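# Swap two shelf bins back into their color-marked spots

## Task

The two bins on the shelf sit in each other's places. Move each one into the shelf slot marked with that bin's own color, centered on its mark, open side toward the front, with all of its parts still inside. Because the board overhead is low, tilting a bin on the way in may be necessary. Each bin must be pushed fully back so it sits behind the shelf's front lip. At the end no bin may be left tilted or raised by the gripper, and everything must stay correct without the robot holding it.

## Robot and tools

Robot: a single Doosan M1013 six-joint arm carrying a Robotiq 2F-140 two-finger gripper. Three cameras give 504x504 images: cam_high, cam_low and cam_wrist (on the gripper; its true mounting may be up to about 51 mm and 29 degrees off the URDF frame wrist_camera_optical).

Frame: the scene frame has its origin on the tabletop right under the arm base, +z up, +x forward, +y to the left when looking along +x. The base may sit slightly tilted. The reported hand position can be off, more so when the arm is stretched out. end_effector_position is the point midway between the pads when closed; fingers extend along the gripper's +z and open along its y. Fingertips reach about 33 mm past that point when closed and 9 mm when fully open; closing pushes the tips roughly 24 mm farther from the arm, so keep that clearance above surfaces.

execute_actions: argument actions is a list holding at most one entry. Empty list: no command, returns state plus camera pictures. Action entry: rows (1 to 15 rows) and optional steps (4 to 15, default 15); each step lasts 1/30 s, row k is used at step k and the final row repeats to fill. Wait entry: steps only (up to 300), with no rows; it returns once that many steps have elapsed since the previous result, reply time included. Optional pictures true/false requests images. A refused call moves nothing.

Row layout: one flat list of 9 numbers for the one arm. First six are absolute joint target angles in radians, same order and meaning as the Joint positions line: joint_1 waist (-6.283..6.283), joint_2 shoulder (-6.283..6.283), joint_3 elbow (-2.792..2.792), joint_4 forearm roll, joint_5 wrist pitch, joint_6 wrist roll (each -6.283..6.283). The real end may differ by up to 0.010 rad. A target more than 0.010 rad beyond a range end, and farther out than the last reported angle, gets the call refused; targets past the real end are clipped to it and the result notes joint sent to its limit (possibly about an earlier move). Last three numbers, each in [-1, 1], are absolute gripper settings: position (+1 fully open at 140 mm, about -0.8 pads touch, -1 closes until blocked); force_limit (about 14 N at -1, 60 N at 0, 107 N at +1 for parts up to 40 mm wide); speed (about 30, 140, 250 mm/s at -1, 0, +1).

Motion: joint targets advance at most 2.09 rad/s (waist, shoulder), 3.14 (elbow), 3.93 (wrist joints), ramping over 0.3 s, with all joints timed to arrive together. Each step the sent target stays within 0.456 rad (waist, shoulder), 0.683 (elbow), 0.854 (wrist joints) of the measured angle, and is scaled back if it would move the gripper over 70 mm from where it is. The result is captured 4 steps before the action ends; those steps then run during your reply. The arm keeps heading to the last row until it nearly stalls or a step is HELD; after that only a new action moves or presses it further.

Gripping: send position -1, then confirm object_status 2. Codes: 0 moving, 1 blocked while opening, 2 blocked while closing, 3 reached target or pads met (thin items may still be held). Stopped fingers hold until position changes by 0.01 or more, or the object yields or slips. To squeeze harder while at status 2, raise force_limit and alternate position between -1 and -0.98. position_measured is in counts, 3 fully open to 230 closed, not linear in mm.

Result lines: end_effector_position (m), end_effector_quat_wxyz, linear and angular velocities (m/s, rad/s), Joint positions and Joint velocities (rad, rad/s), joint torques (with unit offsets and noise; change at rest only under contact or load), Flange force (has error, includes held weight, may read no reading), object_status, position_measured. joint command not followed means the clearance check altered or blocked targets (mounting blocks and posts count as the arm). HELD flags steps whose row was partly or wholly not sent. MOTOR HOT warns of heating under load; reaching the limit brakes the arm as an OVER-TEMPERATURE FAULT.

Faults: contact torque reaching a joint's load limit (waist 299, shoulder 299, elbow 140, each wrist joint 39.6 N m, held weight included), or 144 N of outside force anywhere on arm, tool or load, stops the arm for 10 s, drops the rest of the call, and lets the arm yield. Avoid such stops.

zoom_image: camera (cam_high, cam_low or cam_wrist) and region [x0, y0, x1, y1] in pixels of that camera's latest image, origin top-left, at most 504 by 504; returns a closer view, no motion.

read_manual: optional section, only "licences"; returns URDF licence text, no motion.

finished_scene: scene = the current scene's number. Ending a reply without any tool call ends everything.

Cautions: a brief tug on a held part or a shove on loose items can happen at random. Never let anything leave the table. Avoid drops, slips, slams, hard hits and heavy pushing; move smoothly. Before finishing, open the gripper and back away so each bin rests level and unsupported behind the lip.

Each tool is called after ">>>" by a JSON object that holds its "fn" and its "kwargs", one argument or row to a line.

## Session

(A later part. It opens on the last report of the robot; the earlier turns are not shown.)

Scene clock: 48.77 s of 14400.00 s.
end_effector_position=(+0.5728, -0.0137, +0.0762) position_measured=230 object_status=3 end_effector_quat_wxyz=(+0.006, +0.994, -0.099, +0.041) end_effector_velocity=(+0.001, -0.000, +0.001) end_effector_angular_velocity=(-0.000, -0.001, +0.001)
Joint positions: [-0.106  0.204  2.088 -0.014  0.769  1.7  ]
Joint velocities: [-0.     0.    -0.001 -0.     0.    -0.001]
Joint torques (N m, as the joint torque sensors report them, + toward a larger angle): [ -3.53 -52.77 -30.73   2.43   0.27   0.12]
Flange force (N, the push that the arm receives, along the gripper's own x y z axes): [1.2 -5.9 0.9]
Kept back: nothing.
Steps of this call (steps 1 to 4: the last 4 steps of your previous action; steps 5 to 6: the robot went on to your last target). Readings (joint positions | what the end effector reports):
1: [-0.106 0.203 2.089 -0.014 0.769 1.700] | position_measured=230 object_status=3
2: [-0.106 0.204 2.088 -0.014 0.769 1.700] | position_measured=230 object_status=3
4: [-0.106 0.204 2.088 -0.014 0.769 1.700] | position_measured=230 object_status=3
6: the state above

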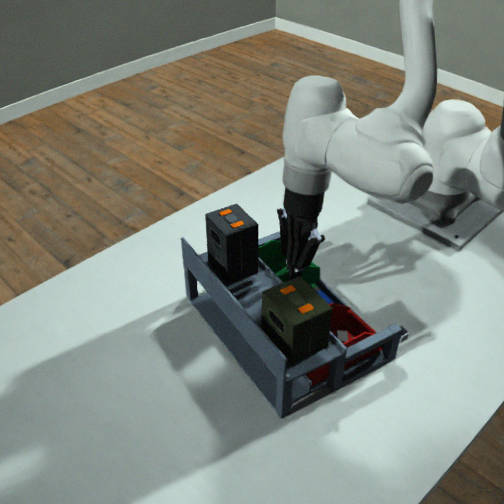

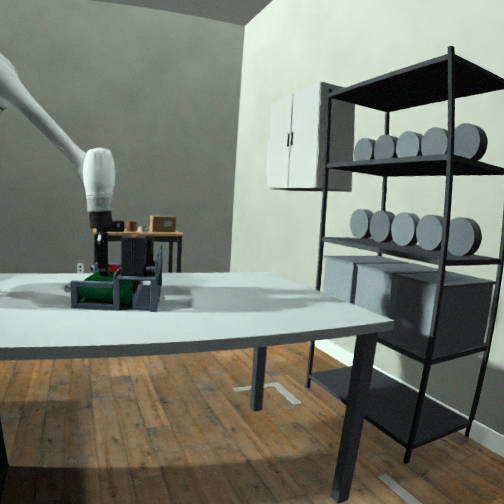

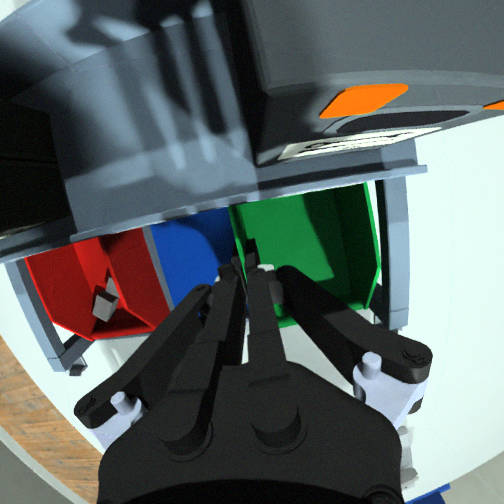

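>>> {"fn": "execute_actions", "kwargs": {
  "actions": [
    {"rows":[[-0.107,0.2006,2.0966,-0.016,0.752,1.70,-1,0.3,0],[-0.108,0.197,2.105,-0.019,0.735,1.701,-1,0.3,0],[-0.109,0.194,2.1137,-0.021,0.718,1.701,-1,0.3,0],[-0.11,0.19,2.122,-0.024,0.701,1.702,-1,0.3,0],[-0.111,0.187,2.131,-0.026,0.684,1.702,-1,0.3,0],[-0.111,0.1836,2.139,-0.028,0.666,1.703,-1,0.3,0],[-0.112,0.18,2.148,-0.031,0.649,1.703,-1,0.3,0],[-0.113,0.177,2.156,-0.033,0.632,1.704,-1,0.3,0],[-0.114,0.1734,2.165,-0.036,0.615,1.704,-1,0.3,0],[-0.115,0.17,2.1735,-0.038,0.598,1.705,-1,0.3,0]],"steps":15}
  ]
}}

>>> {"fn": "execute_actions", "kwargs": {
  "actions": [
    {"steps":6}
  ],
  "pictures": true
}}

>>> {"fn": "zoom_image", "kwargs": {
  "camera": "cam_low",
  "region": [40, 230, 180, 330]
}}

Scene clock: 55.47 s of 14400.00 s.
end_effector_position=(+0.5718, -0.0218, +0.0656) position_measured=230 object_status=3 end_effector_quat_wxyz=(+0.011, +0.991, -0.096, +0.095) end_effector_velocity=(-0.009, -0.024, -0.027) end_effector_angular_velocity=(-0.061, -0.325, +0.012)
Joint positions: [-0.114  0.174  2.165 -0.036  0.615  1.704]
Joint velocities: [-0.028 -0.097  0.242 -0.067 -0.474  0.02 ]
Joint torques (N m, as the joint torque sensors report them, + toward a larger angle): [  0.05 -49.59 -31.     2.45  -0.17  -0.21]
Flange force (N, the push that the arm receives, along the gripper's own x y z axes): [0.9 0.2 2.8]
Steps of this call (steps 1 to 15: the robot went on to your last target; steps 16 to 90: nothing new was sent; then 3.33 s passed at rest; steps 91 to 101: the first 11 steps of this action). Readings (joint positions | what the end effector reports):
91: [-0.106 0.204 2.088 -0.014 0.769 1.700] | position_measured=230 object_status=3
92: [-0.106 0.203 2.091 -0.015 0.762 1.700] | position_measured=230 object_status=3
94: [-0.108 0.197 2.106 -0.019 0.734 1.700] | position_measured=230 object_status=3
98: [-0.111 0.184 2.139 -0.028 0.667 1.702] | position_measured=230 object_status=3
101: the state above

Scene clock: 55.67 s of 14400.00 s.
end_effector_position=(+0.5715, -0.0226, +0.0647) position_measured=230 object_status=3 end_effector_quat_wxyz=(+0.012, +0.990, -0.096, +0.101) end_effector_velocity=(+0.000, -0.000, +0.000) end_effector_angular_velocity=(-0.000, -0.001, -0.001)
Joint positions: [-0.115  0.17   2.173 -0.038  0.598  1.705]
Joint velocities: [-0.     0.    -0.    -0.001 -0.001  0.001]
Joint torques (N m, as the joint torque sensors report them, + toward a larger angle): [ -1.26 -47.37 -30.23   2.42  -0.33  -0.06]
Flange force (N, the push that the arm receives, along the gripper's own x y z axes): [-0.2 -1.7 -0.3]
Kept back: nothing.
Steps of this call (steps 1 to 4: the last 4 steps of your previous action; steps 5 to 6: the robot went on to your last target). Readings (joint positions | what the end effector reports):
1: [-0.115 0.171 2.171 -0.037 0.603 1.705] | position_measured=230 object_status=3
2: [-0.115 0.170 2.173 -0.038 0.599 1.705] | position_measured=230 object_status=3
4: [-0.115 0.170 2.173 -0.038 0.598 1.705] | position_measured=230 object_status=3
6: the state above

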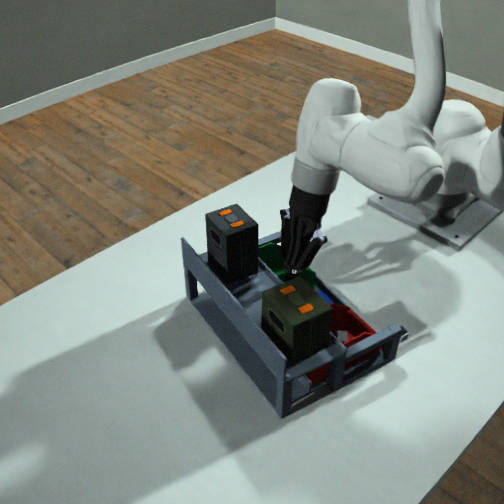

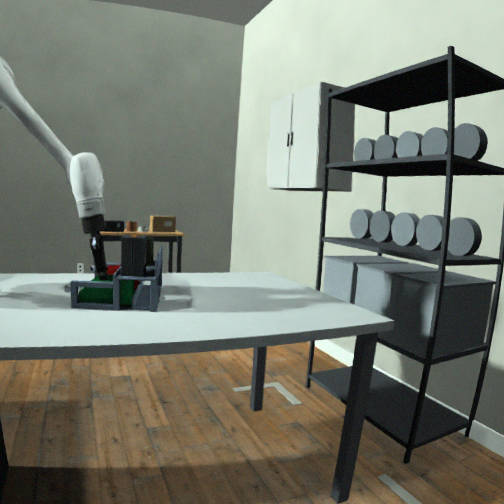

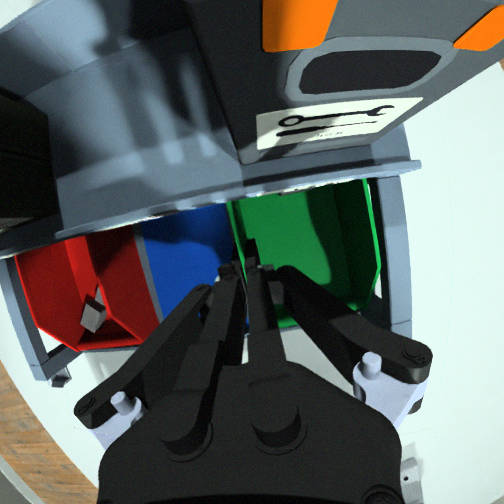

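Region (40, 230, 180, 330) of cam_low's 504x504 image, scaled by 3.600, with more detail than that image has; it fills the top 360 rows of this view, and the rest is white.

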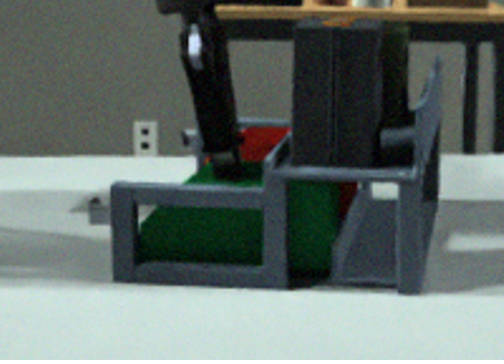

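Good. Lower, release, retreat.

>>> {"fn": "execute_actions", "kwargs": {
  "actions": [
    {"rows":[[-0.115,0.174,2.175,-0.038,0.593,1.705,-1,0.3,0],[-0.115,0.174,2.175,-0.038,0.593,1.705,-1,0.3,0],[-0.115,0.174,2.175,-0.038,0.593,1.705,-1,0.3,0],[-0.115,0.174,2.175,-0.038,0.593,1.705,-1,0.3,0],[-0.115,0.174,2.175,-0.038,0.593,1.705,-0.5,0.3,0],[-0.115,0.174,2.175,-0.038,0.593,1.705,-0.5,0.3,0],[-0.115,0.174,2.175,-0.038,0.593,1.705,-0.5,0.3,0],[-0.115,0.174,2.175,-0.038,0.593,1.705,-0.5,0.3,0],[-0.115,0.174,2.175,-0.038,0.593,1.705,-0.5,0.3,0],[-0.115,0.174,2.175,-0.038,0.593,1.705,-0.5,0.3,0],[-0.115,0.1,2.145,-0.038,0.697,1.705,-0.5,0.3,0]],"steps":15}
  ]
}}

>>> {"fn": "execute_actions", "kwargs": {
  "actions": [
    {"rows":[[-0.115,0.1,2.145,-0.038,0.697,1.705,-0.5,0.3,0],[-0.115,0.1,2.145,-0.038,0.697,1.705,-0.5,0.3,0],[0.02,0.0,2.13,0,0.95,1.82,-0.5,0.3,0]],"steps":15}
  ]
}}

>>> {"fn": "execute_actions", "kwargs": {
  "actions": [
    {"steps":10}
  ],
  "pictures": true
}}

>>> {"fn": "zoom_image", "kwargs": {
  "camera": "cam_wrist",
  "region": [60, 30, 480, 300]
}}

Scene clock: 56.20 s of 14400.00 s.
end_effector_position=(+0.5716, -0.0226, +0.0621) position_measured=192 object_status=0 end_effector_quat_wxyz=(+0.011, +0.990, -0.095, +0.101) end_effector_velocity=(-0.005, +0.000, +0.005) end_effector_angular_velocity=(+0.000, +0.013, -0.001)
Joint positions: [-0.115  0.174  2.175 -0.038  0.593  1.705]
Joint velocities: [ 0.    -0.009 -0.003 -0.     0.024  0.   ]
Joint torques (N m, as the joint torque sensors report them, + toward a larger angle): [ -2.69 -47.85 -27.54   2.8    0.39   0.18]
Flange force (N, the push that the arm receives, along the gripper's own x y z axes): [3.1 -5.0 -0.1]
Steps of this call (steps 1 to 5: the robot went on to your last target; steps 6 to 16: the first 11 steps of this action). Readings (joint positions | what the end effector reports):
6: [-0.115 0.170 2.174 -0.038 0.598 1.705] | position_measured=230 object_status=3
7: [-0.115 0.172 2.174 -0.038 0.595 1.705] | position_measured=230 object_status=3
9: [-0.115 0.174 2.175 -0.038 0.593 1.705] | position_measured=230 object_status=3
13: [-0.115 0.174 2.175 -0.038 0.593 1.705] | position_measured=211 object_status=0
16: the state above

Scene clock: 56.70 s of 14400.00 s.
end_effector_position=(+0.4959, +0.0549, +0.1586) position_measured=192 object_status=3 end_effector_quat_wxyz=(-0.003, +0.994, -0.101, +0.035) end_effector_velocity=(-0.159, +0.149, +0.102) end_effector_angular_velocity=(+0.066, +0.267, +0.008)
Joint positions: [ 0.014  0.004  2.131 -0.002  0.938  1.815]
Joint velocities: [ 0.272 -0.201 -0.028  0.074  0.493  0.223]
Joint torques (N m, as the joint torque sensors report them, + toward a larger angle): [-22.19  -7.7  -29.52   1.45  -0.81   0.09]
Flange force (N, the push that the arm receives, along the gripper's own x y z axes): [6.9 -9.8 3.5]
Steps of this call (steps 1 to 4: the last 4 steps of your previous action; steps 5 to 15: the first 11 steps of this action). Readings (joint positions | what the end effector reports):
5: [-0.115 0.107 2.147 -0.038 0.687 1.705] | position_measured=192 object_status=0
6: [-0.115 0.101 2.145 -0.038 0.695 1.705] | position_measured=192 object_status=0
8: [-0.111 0.097 2.145 -0.037 0.704 1.708] | position_measured=192 object_status=3
12: [-0.037 0.042 2.136 -0.016 0.843 1.771] | position_measured=192 object_status=3
15: the state above

Scene clock: 57.03 s of 14400.00 s.
end_effector_position=(+0.4920, +0.0583, +0.1609) position_measured=192 object_status=3 end_effector_quat_wxyz=(-0.003, +0.994, -0.101, +0.031) end_effector_velocity=(-0.000, -0.000, -0.000) end_effector_angular_velocity=(+0.000, +0.001, -0.001)
Joint positions: [ 0.02 -0.    2.13 -0.    0.95  1.82]
Joint velocities: [-0.  0.  0.  0.  0.  0.]
Joint torques (N m, as the joint torque sensors report them, + toward a larger angle): [ -2.43 -33.2  -32.76   3.02   0.15  -0.19]
Flange force (N, the push that the arm receives, along the gripper's own x y z axes): [-0.2 -5.2 -4.2]
Kept back: nothing.
Steps of this call (steps 1 to 4: the last 4 steps of your previous action; steps 5 to 10: the robot went on to your last target). Readings (joint positions | what the end effector reports):
1: [0.019 0.000 2.130 -0.000 0.948 1.819] | position_measured=192 object_status=3
2: [0.020 -0.000 2.130 -0.000 0.949 1.820] | position_measured=192 object_status=3
4: [0.020 -0.000 2.130 -0.000 0.950 1.820] | position_measured=192 object_status=3
8: [0.020 -0.000 2.130 -0.000 0.950 1.820] | position_measured=192 object_status=3
10: the state above

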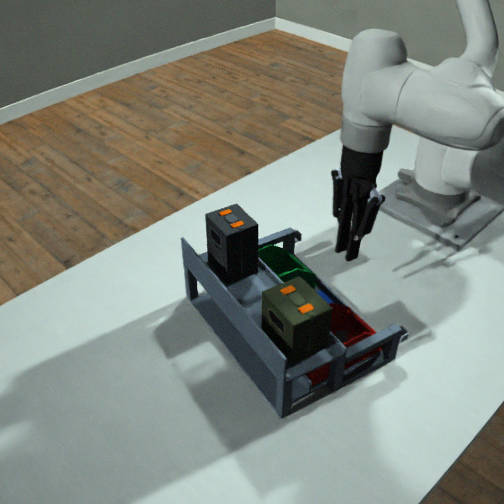

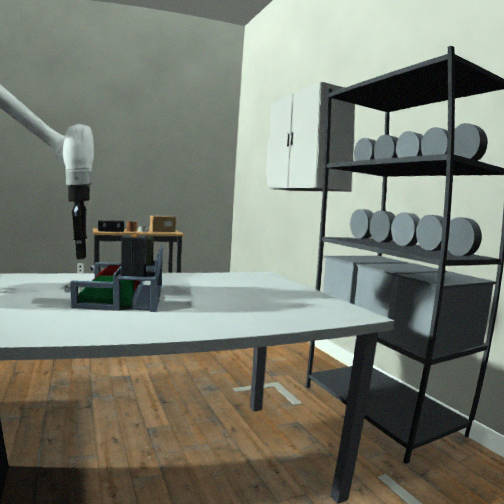

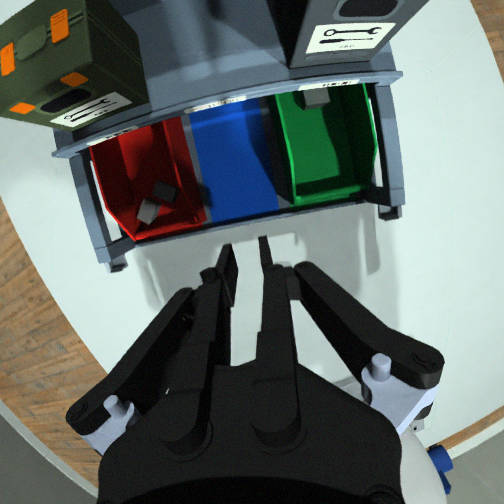

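Region (60, 30, 480, 300) of cam_wrist's 504x504 image, scaled by 1.200, with more detail than that image has; it fills the top 324 rows of this view, and the rest is white.

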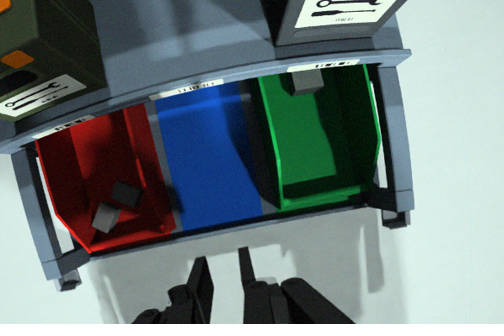

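>>> {"fn": "zoom_image", "kwargs": {
  "camera": "cam_wrist",
  "region": [110, 160, 390, 260]
}}

Region (110, 160, 390, 260) of cam_wrist's 504x504 image, scaled by 1.800, with more detail than that image has; it fills the top 180 rows of this view, and the rest is white.

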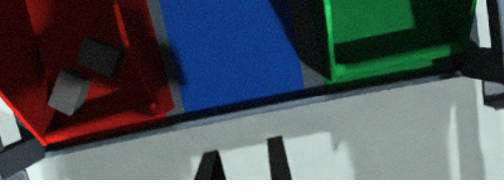

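>>> {"fn": "execute_actions", "kwargs": {
  "actions": [
    {"rows":[[-0.115,0.095,2.14,-0.038,0.707,1.705,-0.5,0.3,0]],"steps":15}
  ]
}}

>>> {"fn": "execute_actions", "kwargs": {
  "actions": [
    {"rows":[[-0.115,0.105,2.145,-0.038,0.692,1.705,-0.5,0.3,0],[-0.115,0.112,2.148,-0.038,0.682,1.705,-0.5,0.3,0],[-0.115,0.12,2.152,-0.038,0.67,1.705,-0.5,0.3,0],[-0.115,0.13,2.156,-0.038,0.656,1.705,-0.5,0.3,0],[-0.115,0.145,2.163,-0.038,0.634,1.705,-0.5,0.3,0],[-0.115,0.16,2.169,-0.038,0.613,1.705,-0.5,0.3,0],[-0.115,0.174,2.175,-0.038,0.593,1.705,-0.5,0.3,0],[-0.115,0.174,2.175,-0.038,0.593,1.705,-0.5,0.3,0],[-0.115,0.174,2.175,-0.038,0.593,1.705,-0.5,0.3,0],[-0.115,0.174,2.175,-0.038,0.593,1.705,-1,-0.3,-0.3]],"steps":15}
  ]
}}

>>> {"fn": "execute_actions", "kwargs": {
  "actions": [
    {"rows":[[-0.115,0.174,2.175,-0.038,0.593,1.705,-1,-0.3,-0.3],[-0.115,0.174,2.175,-0.038,0.593,1.705,-1,-0.3,-0.3],[-0.115,0.174,2.175,-0.038,0.593,1.705,-1,-0.3,-0.3],[-0.115,0.174,2.175,-0.038,0.593,1.705,-1,-0.3,-0.3],[-0.111,0.174,2.174,-0.039,0.593,1.71,-1,-0.3,-0.3],[-0.106,0.175,2.173,-0.041,0.593,1.716,-1,-0.3,-0.3],[-0.106,0.175,2.173,-0.041,0.593,1.716,-1,-0.3,-0.3],[-0.106,0.175,2.173,-0.041,0.593,1.716,-1,-0.3,-0.3],[-0.106,0.175,2.173,-0.041,0.593,1.716,-1,-0.3,-0.3],[-0.106,0.175,2.173,-0.041,0.593,1.716,-0.5,-0.3,0]],"steps":15}
  ]
}}

>>> {"fn": "execute_actions", "kwargs": {
  "actions": [
    {"rows":[[-0.106,0.085,2.135,-0.038,0.72,1.716,-0.5,0.3,0],[-0.106,0.085,2.135,-0.038,0.72,1.716,-0.5,0.3,0],[-0.106,0.085,2.135,-0.038,0.72,1.716,-0.5,0.3,0],[-0.106,0.085,2.135,-0.038,0.72,1.716,-0.5,0.3,0],[-0.106,0.085,2.135,-0.038,0.72,1.716,-0.5,0.3,0],[-0.106,0.085,2.135,-0.038,0.72,1.716,-0.5,0.3,0],[-0.106,0.085,2.135,-0.038,0.72,1.716,-0.5,0.3,0],[0.11,0.14,2.066,-0.1,0.737,1.98,-0.5,0.3,0]],"steps":15}
  ]
}}

>>> {"fn": "execute_actions", "kwargs": {
  "actions": [
    {"steps":12}
  ],
  "pictures": true
}}

>>> {"fn": "zoom_image", "kwargs": {
  "camera": "cam_wrist",
  "region": [140, 160, 440, 340]
}}

Scene clock: 58.03 s of 14400.00 s.
end_effector_position=(+0.5649, -0.0231, +0.1163) position_measured=192 object_status=3 end_effector_quat_wxyz=(+0.013, +0.990, -0.097, +0.100) end_effector_velocity=(+0.005, -0.001, +0.001) end_effector_angular_velocity=(-0.002, -0.014, +0.006)
Joint positions: [-0.115  0.095  2.14  -0.038  0.708  1.705]
Joint velocities: [-0.     0.001 -0.     0.    -0.015 -0.006]
Joint torques (N m, as the joint torque sensors report them, + toward a larger angle): [  3.58 -47.47 -30.48   2.9    0.28  -0.05]
Flange force (N, the push that the arm receives, along the gripper's own x y z axes): [0.2 -4.2 -8.4]
Steps of this call (steps 1 to 19: the robot went on to your last target; steps 20 to 30: the first 11 steps of this action). Readings (joint positions | what the end effector reports):
20: [0.020 0.000 2.130 0.000 0.950 1.820] | position_measured=192 object_status=3
21: [0.016 0.002 2.130 -0.001 0.943 1.818] | position_measured=192 object_status=3
23: [-0.013 0.023 2.132 -0.009 0.890 1.792] | position_measured=192 object_status=3
27: [-0.097 0.083 2.139 -0.033 0.740 1.721] | position_measured=192 object_status=3
30: the state above

Scene clock: 58.53 s of 14400.00 s.
end_effector_position=(+0.5715, -0.0226, +0.0620) position_measured=194 object_status=0 end_effector_quat_wxyz=(+0.011, +0.990, -0.095, +0.100) end_effector_velocity=(+0.005, +0.000, +0.001) end_effector_angular_velocity=(-0.001, -0.017, +0.001)
Joint positions: [-0.115  0.174  2.175 -0.038  0.593  1.705]
Joint velocities: [ 0.001 -0.     0.001  0.001 -0.018  0.   ]
Joint torques (N m, as the joint torque sensors report them, + toward a larger angle): [ -0.51 -59.03 -31.22   3.45  -0.36  -0.16]
Flange force (N, the push that the arm receives, along the gripper's own x y z axes): [1.0 -5.1 -9.5]
Steps of this call (steps 1 to 4: the last 4 steps of your previous action; steps 5 to 15: the first 11 steps of this action). Readings (joint positions | what the end effector reports):
5: [-0.115 0.095 2.140 -0.038 0.707 1.705] | position_measured=192 object_status=3
6: [-0.115 0.098 2.141 -0.038 0.701 1.705] | position_measured=192 object_status=3
8: [-0.115 0.113 2.149 -0.038 0.680 1.705] | position_measured=192 object_status=3
12: [-0.115 0.156 2.168 -0.038 0.618 1.705] | position_measured=192 object_status=3
15: the state above

Scene clock: 59.03 s of 14400.00 s.
end_effector_position=(+0.5731, -0.0181, +0.0625) position_measured=228 object_status=0 end_effector_quat_wxyz=(+0.011, +0.990, -0.095, +0.101) end_effector_velocity=(+0.002, -0.000, +0.002) end_effector_angular_velocity=(-0.001, -0.004, -0.002)
Joint positions: [-0.106  0.175  2.173 -0.041  0.593  1.716]
Joint velocities: [-0.    -0.    -0.003 -0.001 -0.     0.003]
Joint torques (N m, as the joint torque sensors report them, + toward a larger angle): [ -4.09 -48.46 -30.19   2.48  -0.25   0.02]
Flange force (N, the push that the arm receives, along the gripper's own x y z axes): [-0.6 -7.1 -0.2]
Steps of this call (steps 1 to 4: the last 4 steps of your previous action; steps 5 to 15: the first 11 steps of this action). Readings (joint positions | what the end effector reports):
5: [-0.115 0.174 2.175 -0.038 0.593 1.705] | position_measured=223 object_status=0
6: [-0.115 0.174 2.175 -0.038 0.593 1.705] | position_measured=228 object_status=0
8: [-0.115 0.174 2.175 -0.038 0.593 1.705] | position_measured=228 object_status=0
12: [-0.107 0.175 2.173 -0.041 0.593 1.715] | position_measured=228 object_status=2
15: the state above

Scene clock: 59.53 s of 14400.00 s.
end_effector_position=(+0.5708, -0.0025, +0.1232) position_measured=192 object_status=3 end_effector_quat_wxyz=(+0.013, +0.990, -0.098, +0.101) end_effector_velocity=(+0.119, +0.322, -0.002) end_effector_angular_velocity=(-0.019, -0.004, +0.000)
Joint positions: [-0.073  0.095  2.125 -0.051  0.722  1.757]
Joint velocities: [ 0.661  0.19  -0.213 -0.223  0.046  0.81 ]
Joint torques (N m, as the joint torque sensors report them, + toward a larger angle): [ 11.48 -42.12 -34.16   3.54  -0.16  -0.3 ]
Flange force (N, the push that the arm receives, along the gripper's own x y z axes): [-0.7 -10.1 -0.4]
Steps of this call (steps 1 to 4: the last 4 steps of your previous action; steps 5 to 15: the first 11 steps of this action). Readings (joint positions | what the end effector reports):
5: [-0.106 0.175 2.173 -0.041 0.593 1.716] | position_measured=192 object_status=0
6: [-0.106 0.172 2.172 -0.041 0.598 1.716] | position_measured=192 object_status=0
8: [-0.106 0.142 2.159 -0.040 0.640 1.716] | position_measured=192 object_status=0
12: [-0.106 0.085 2.135 -0.038 0.719 1.716] | position_measured=192 object_status=3
15: the state above

Scene clock: 59.93 s of 14400.00 s.
end_effector_position=(+0.5953, +0.0950, +0.1264) position_measured=192 object_status=3 end_effector_quat_wxyz=(+0.011, +0.989, -0.101, +0.106) end_effector_velocity=(-0.000, -0.000, -0.000) end_effector_angular_velocity=(+0.000, +0.001, -0.002)
Joint positions: [ 0.11   0.14   2.066 -0.1    0.737  1.98 ]
Joint velocities: [ 0.     0.     0.001 -0.    -0.     0.002]
Joint torques (N m, as the joint torque sensors report them, + toward a larger angle): [ -4.41 -47.7  -31.45   2.88  -0.1    0.25]
Flange force (N, the push that the arm receives, along the gripper's own x y z axes): [0.8 -7.9 -1.7]
Kept back: nothing.
Steps of this call (steps 1 to 4: the last 4 steps of your previous action; steps 5 to 12: the robot went on to your last target). Readings (joint positions | what the end effector reports):
1: [-0.047 0.103 2.116 -0.060 0.724 1.789] | position_measured=192 object_status=3
2: [-0.015 0.110 2.106 -0.068 0.726 1.828] | position_measured=192 object_status=3
4: [0.044 0.124 2.087 -0.083 0.731 1.900] | position_measured=192 object_status=3
8: [0.109 0.140 2.066 -0.100 0.737 1.979] | position_measured=192 object_status=3
12: the state above

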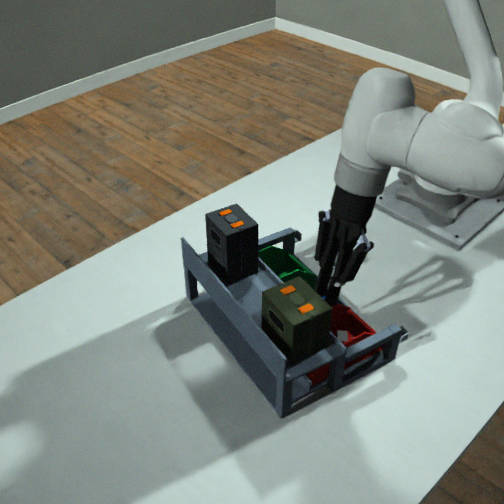

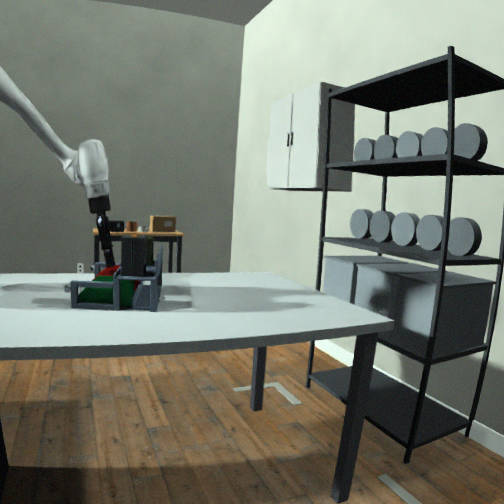

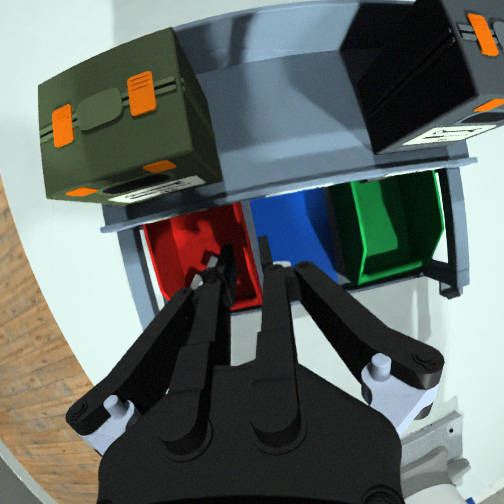

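Region (140, 160, 440, 340) of cam_wrist's 504x504 image, scaled by 1.680, with more detail than that image has; it fills the top 302 rows of this view, and the rest is white.

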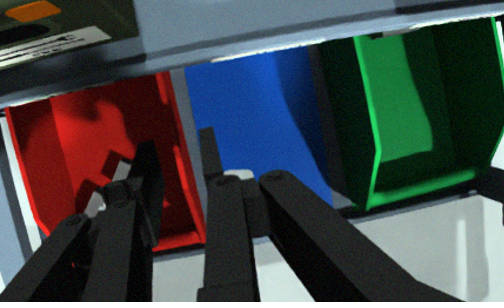

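>>> {"fn": "execute_actions", "kwargs": {
  "actions": [
    {"rows":[[0.11,0.15,2.07,-0.102,0.723,1.982,-0.5,0.3,0],[0.11,0.158,2.073,-0.103,0.712,1.983,-0.5,0.3,0],[0.11,0.165,2.076,-0.104,0.702,1.984,-0.5,0.3,0],[0.11,0.172,2.079,-0.105,0.692,1.985,-0.5,0.3,0],[0.11,0.183,2.084,-0.107,0.676,1.987,-0.5,0.3,0],[0.11,0.2,2.091,-0.11,0.652,1.99,-0.5,0.3,0],[0.11,0.215,2.097,-0.112,0.631,1.992,-0.5,0.3,0],[0.11,0.23,2.103,-0.115,0.61,1.995,-0.5,0.3,0],[0.11,0.23,2.103,-0.115,0.61,1.995,-0.5,0.3,0],[0.11,0.23,2.103,-0.115,0.61,1.995,-0.5,0.3,0],[0.11,0.23,2.103,-0.115,0.61,1.995,-1,-0.3,-0.3]],"steps":15}
  ]
}}

>>> {"fn": "execute_actions", "kwargs": {
  "actions": [
    {"rows":[[0.11,0.23,2.103,-0.115,0.61,1.995,-1,-0.3,-0.3],[0.11,0.23,2.103,-0.115,0.61,1.995,-1,-0.3,-0.3],[0.11,0.23,2.103,-0.115,0.61,1.995,-1,-0.3,-0.3],[0.11,0.23,2.103,-0.115,0.61,1.995,-1,-0.3,-0.3],[0.11,0.23,2.103,-0.115,0.61,1.995,-1,-0.3,-0.3],[0.116,0.231,2.101,-0.117,0.61,2.002,-1,-0.3,-0.3],[0.121,0.232,2.099,-0.119,0.611,2.009,-1,-0.3,-0.3],[0.121,0.232,2.099,-0.119,0.611,2.009,-1,-0.3,-0.3],[0.121,0.232,2.099,-0.119,0.611,2.009,-1,-0.3,-0.3],[0.121,0.232,2.099,-0.119,0.611,2.009,-1,-0.3,-0.3],[0.121,0.232,2.099,-0.119,0.611,2.009,-0.5,-0.3,0]],"steps":15}
  ]
}}

>>> {"fn": "execute_actions", "kwargs": {
  "actions": [
    {"rows":[[0.121,0.232,2.099,-0.119,0.611,2.009,-0.5,-0.3,0],[0.121,0.14,2.066,-0.1,0.737,1.99,-0.5,0.3,0],[0.121,0.14,2.066,-0.1,0.737,1.99,-0.5,0.3,0],[0.121,0.14,2.066,-0.1,0.737,1.99,-0.5,0.3,0],[0.121,0.14,2.066,-0.1,0.737,1.99,-0.5,0.3,0],[0.121,0.14,2.066,-0.1,0.737,1.99,-0.5,0.3,0],[0.121,0.14,2.066,-0.1,0.737,1.99,-0.5,0.3,0],[0.02,0.0,2.13,0,0.95,1.82,-0.5,0.3,0]],"steps":15}
  ]
}}

>>> {"fn": "execute_actions", "kwargs": {
  "actions": [
    {"steps":12}
  ],
  "pictures": true
}}

>>> {"fn": "zoom_image", "kwargs": {
  "camera": "cam_wrist",
  "region": [80, 80, 400, 270]
}}

Scene clock: 60.73 s of 14400.00 s.
end_effector_position=(+0.6042, +0.0963, +0.0625) position_measured=192 object_status=0 end_effector_quat_wxyz=(+0.010, +0.989, -0.099, +0.106) end_effector_velocity=(+0.007, +0.002, -0.066) end_effector_angular_velocity=(+0.001, +0.004, +0.005)
Joint positions: [ 0.11   0.229  2.103 -0.115  0.612  1.995]
Joint velocities: [-0.     0.095  0.034 -0.016 -0.126  0.016]
Joint torques (N m, as the joint torque sensors report them, + toward a larger angle): [  1.06 -88.28 -40.65   3.29  -0.33  -0.33]
Flange force (N, the push that the arm receives, along the gripper's own x y z axes): [-1.9 -5.5 -5.4]
Steps of this call (steps 1 to 13: the robot went on to your last target; steps 14 to 24: the first 11 steps of this action). Readings (joint positions | what the end effector reports):
14: [0.110 0.140 2.066 -0.100 0.737 1.980] | position_measured=192 object_status=3
15: [0.110 0.143 2.067 -0.101 0.732 1.981] | position_measured=192 object_status=3
17: [0.110 0.158 2.073 -0.103 0.712 1.983] | position_measured=192 object_status=3
21: [0.110 0.197 2.090 -0.109 0.656 1.989] | position_measured=192 object_status=3
24: the state above

Scene clock: 61.23 s of 14400.00 s.
end_effector_position=(+0.6060, +0.1026, +0.0626) position_measured=228 object_status=0 end_effector_quat_wxyz=(+0.010, +0.989, -0.099, +0.107) end_effector_velocity=(-0.000, +0.000, -0.001) end_effector_angular_velocity=(-0.001, +0.003, -0.000)
Joint positions: [ 0.121  0.232  2.099 -0.119  0.611  2.009]
Joint velocities: [ 0.001  0.001 -0.001 -0.002  0.002  0.002]
Joint torques (N m, as the joint torque sensors report them, + toward a larger angle): [ -1.57 -52.42 -29.95   2.24   0.19   0.12]
Flange force (N, the push that the arm receives, along the gripper's own x y z axes): [-1.4 0.4 -2.2]
Steps of this call (steps 1 to 4: the last 4 steps of your previous action; steps 5 to 15: the first 11 steps of this action). Readings (joint positions | what the end effector reports):
5: [0.110 0.230 2.103 -0.115 0.610 1.995] | position_measured=217 object_status=0
6: [0.110 0.230 2.103 -0.115 0.610 1.995] | position_measured=223 object_status=0
8: [0.110 0.230 2.103 -0.115 0.610 1.995] | position_measured=228 object_status=0
12: [0.117 0.231 2.101 -0.118 0.610 2.004] | position_measured=228 object_status=0
15: the state above

Scene clock: 61.73 s of 14400.00 s.
end_effector_position=(+0.5629, +0.0871, +0.1410) position_measured=192 object_status=3 end_effector_quat_wxyz=(+0.009, +0.991, -0.102, +0.084) end_effector_velocity=(-0.516, -0.261, +0.166) end_effector_angular_velocity=(+0.165, +0.765, -0.000)
Joint positions: [ 0.095  0.092  2.083 -0.071  0.809  1.944]
Joint velocities: [-0.544 -0.707  0.34   0.542  1.062 -0.929]
Joint torques (N m, as the joint torque sensors report them, + toward a larger angle): [-16.88 -48.16 -26.24   2.25   1.01  -0.08]
Flange force (N, the push that the arm receives, along the gripper's own x y z axes): [-5.1 -8.6 -8.7]
Steps of this call (steps 1 to 4: the last 4 steps of your previous action; steps 5 to 15: the first 11 steps of this action). Readings (joint positions | what the end effector reports):
5: [0.121 0.232 2.099 -0.119 0.611 2.009] | position_measured=195 object_status=0
6: [0.121 0.232 2.099 -0.119 0.611 2.009] | position_measured=192 object_status=0
8: [0.121 0.218 2.094 -0.117 0.632 2.004] | position_measured=192 object_status=0
12: [0.121 0.144 2.067 -0.101 0.731 1.991] | position_measured=192 object_status=0
15: the state above

Scene clock: 62.13 s of 14400.00 s.
end_effector_position=(+0.4920, +0.0583, +0.1608) position_measured=192 object_status=3 end_effector_quat_wxyz=(-0.003, +0.994, -0.101, +0.031) end_effector_velocity=(-0.001, +0.000, -0.000) end_effector_angular_velocity=(+0.000, +0.001, -0.000)
Joint positions: [ 0.02  0.    2.13 -0.    0.95  1.82]
Joint velocities: [-0.    -0.     0.001  0.001  0.001 -0.   ]
Joint torques (N m, as the joint torque sensors report them, + toward a larger angle): [ -3.74 -32.79 -32.96   3.22   0.8   -0.28]
Flange force (N, the push that the arm receives, along the gripper's own x y z axes): [-2.1 -7.9 -3.4]
Kept back: nothing.
Steps of this call (steps 1 to 4: the last 4 steps of your previous action; steps 5 to 12: the robot went on to your last target). Readings (joint positions | what the end effector reports):
1: [0.076 0.069 2.095 -0.053 0.843 1.912] | position_measured=192 object_status=3
2: [0.059 0.048 2.106 -0.037 0.876 1.884] | position_measured=192 object_status=3
4: [0.030 0.013 2.124 -0.010 0.930 1.837] | position_measured=192 object_status=3
8: [0.020 0.000 2.130 -0.000 0.950 1.820] | position_measured=192 object_status=3
12: the state above

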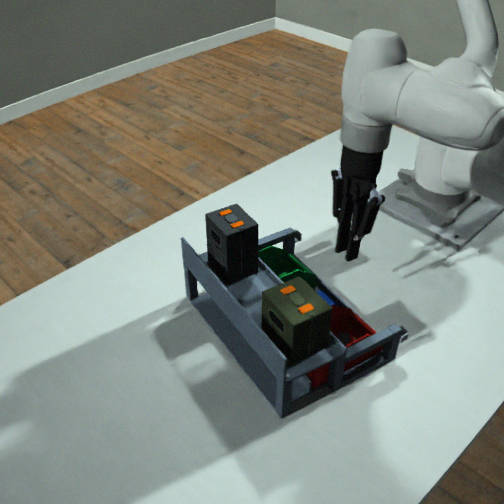

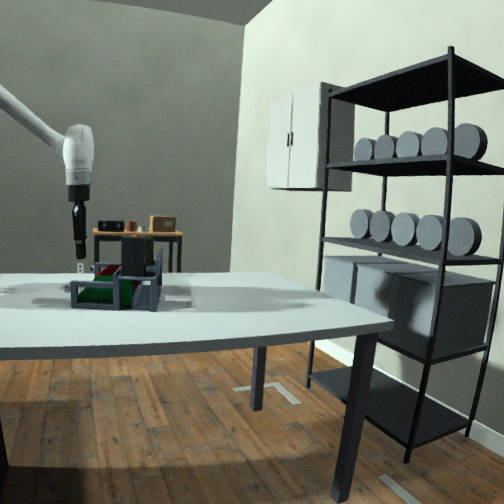

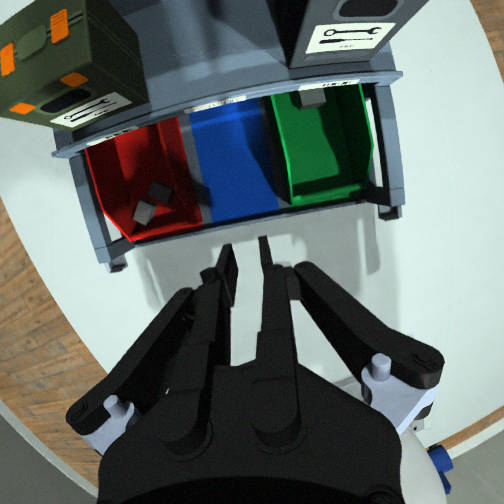

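Region (80, 80, 400, 270) of cam_wrist's 504x504 image, scaled by 1.575, with more detail than that image has; it fills the top 299 rows of this view, and the rest is white.

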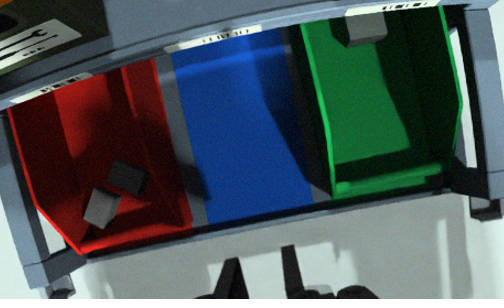

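Symmetric now.

>>> {"fn": "finished_scene", "kwargs": {
  "scene": 1
}}

The scene is finished: the task was done.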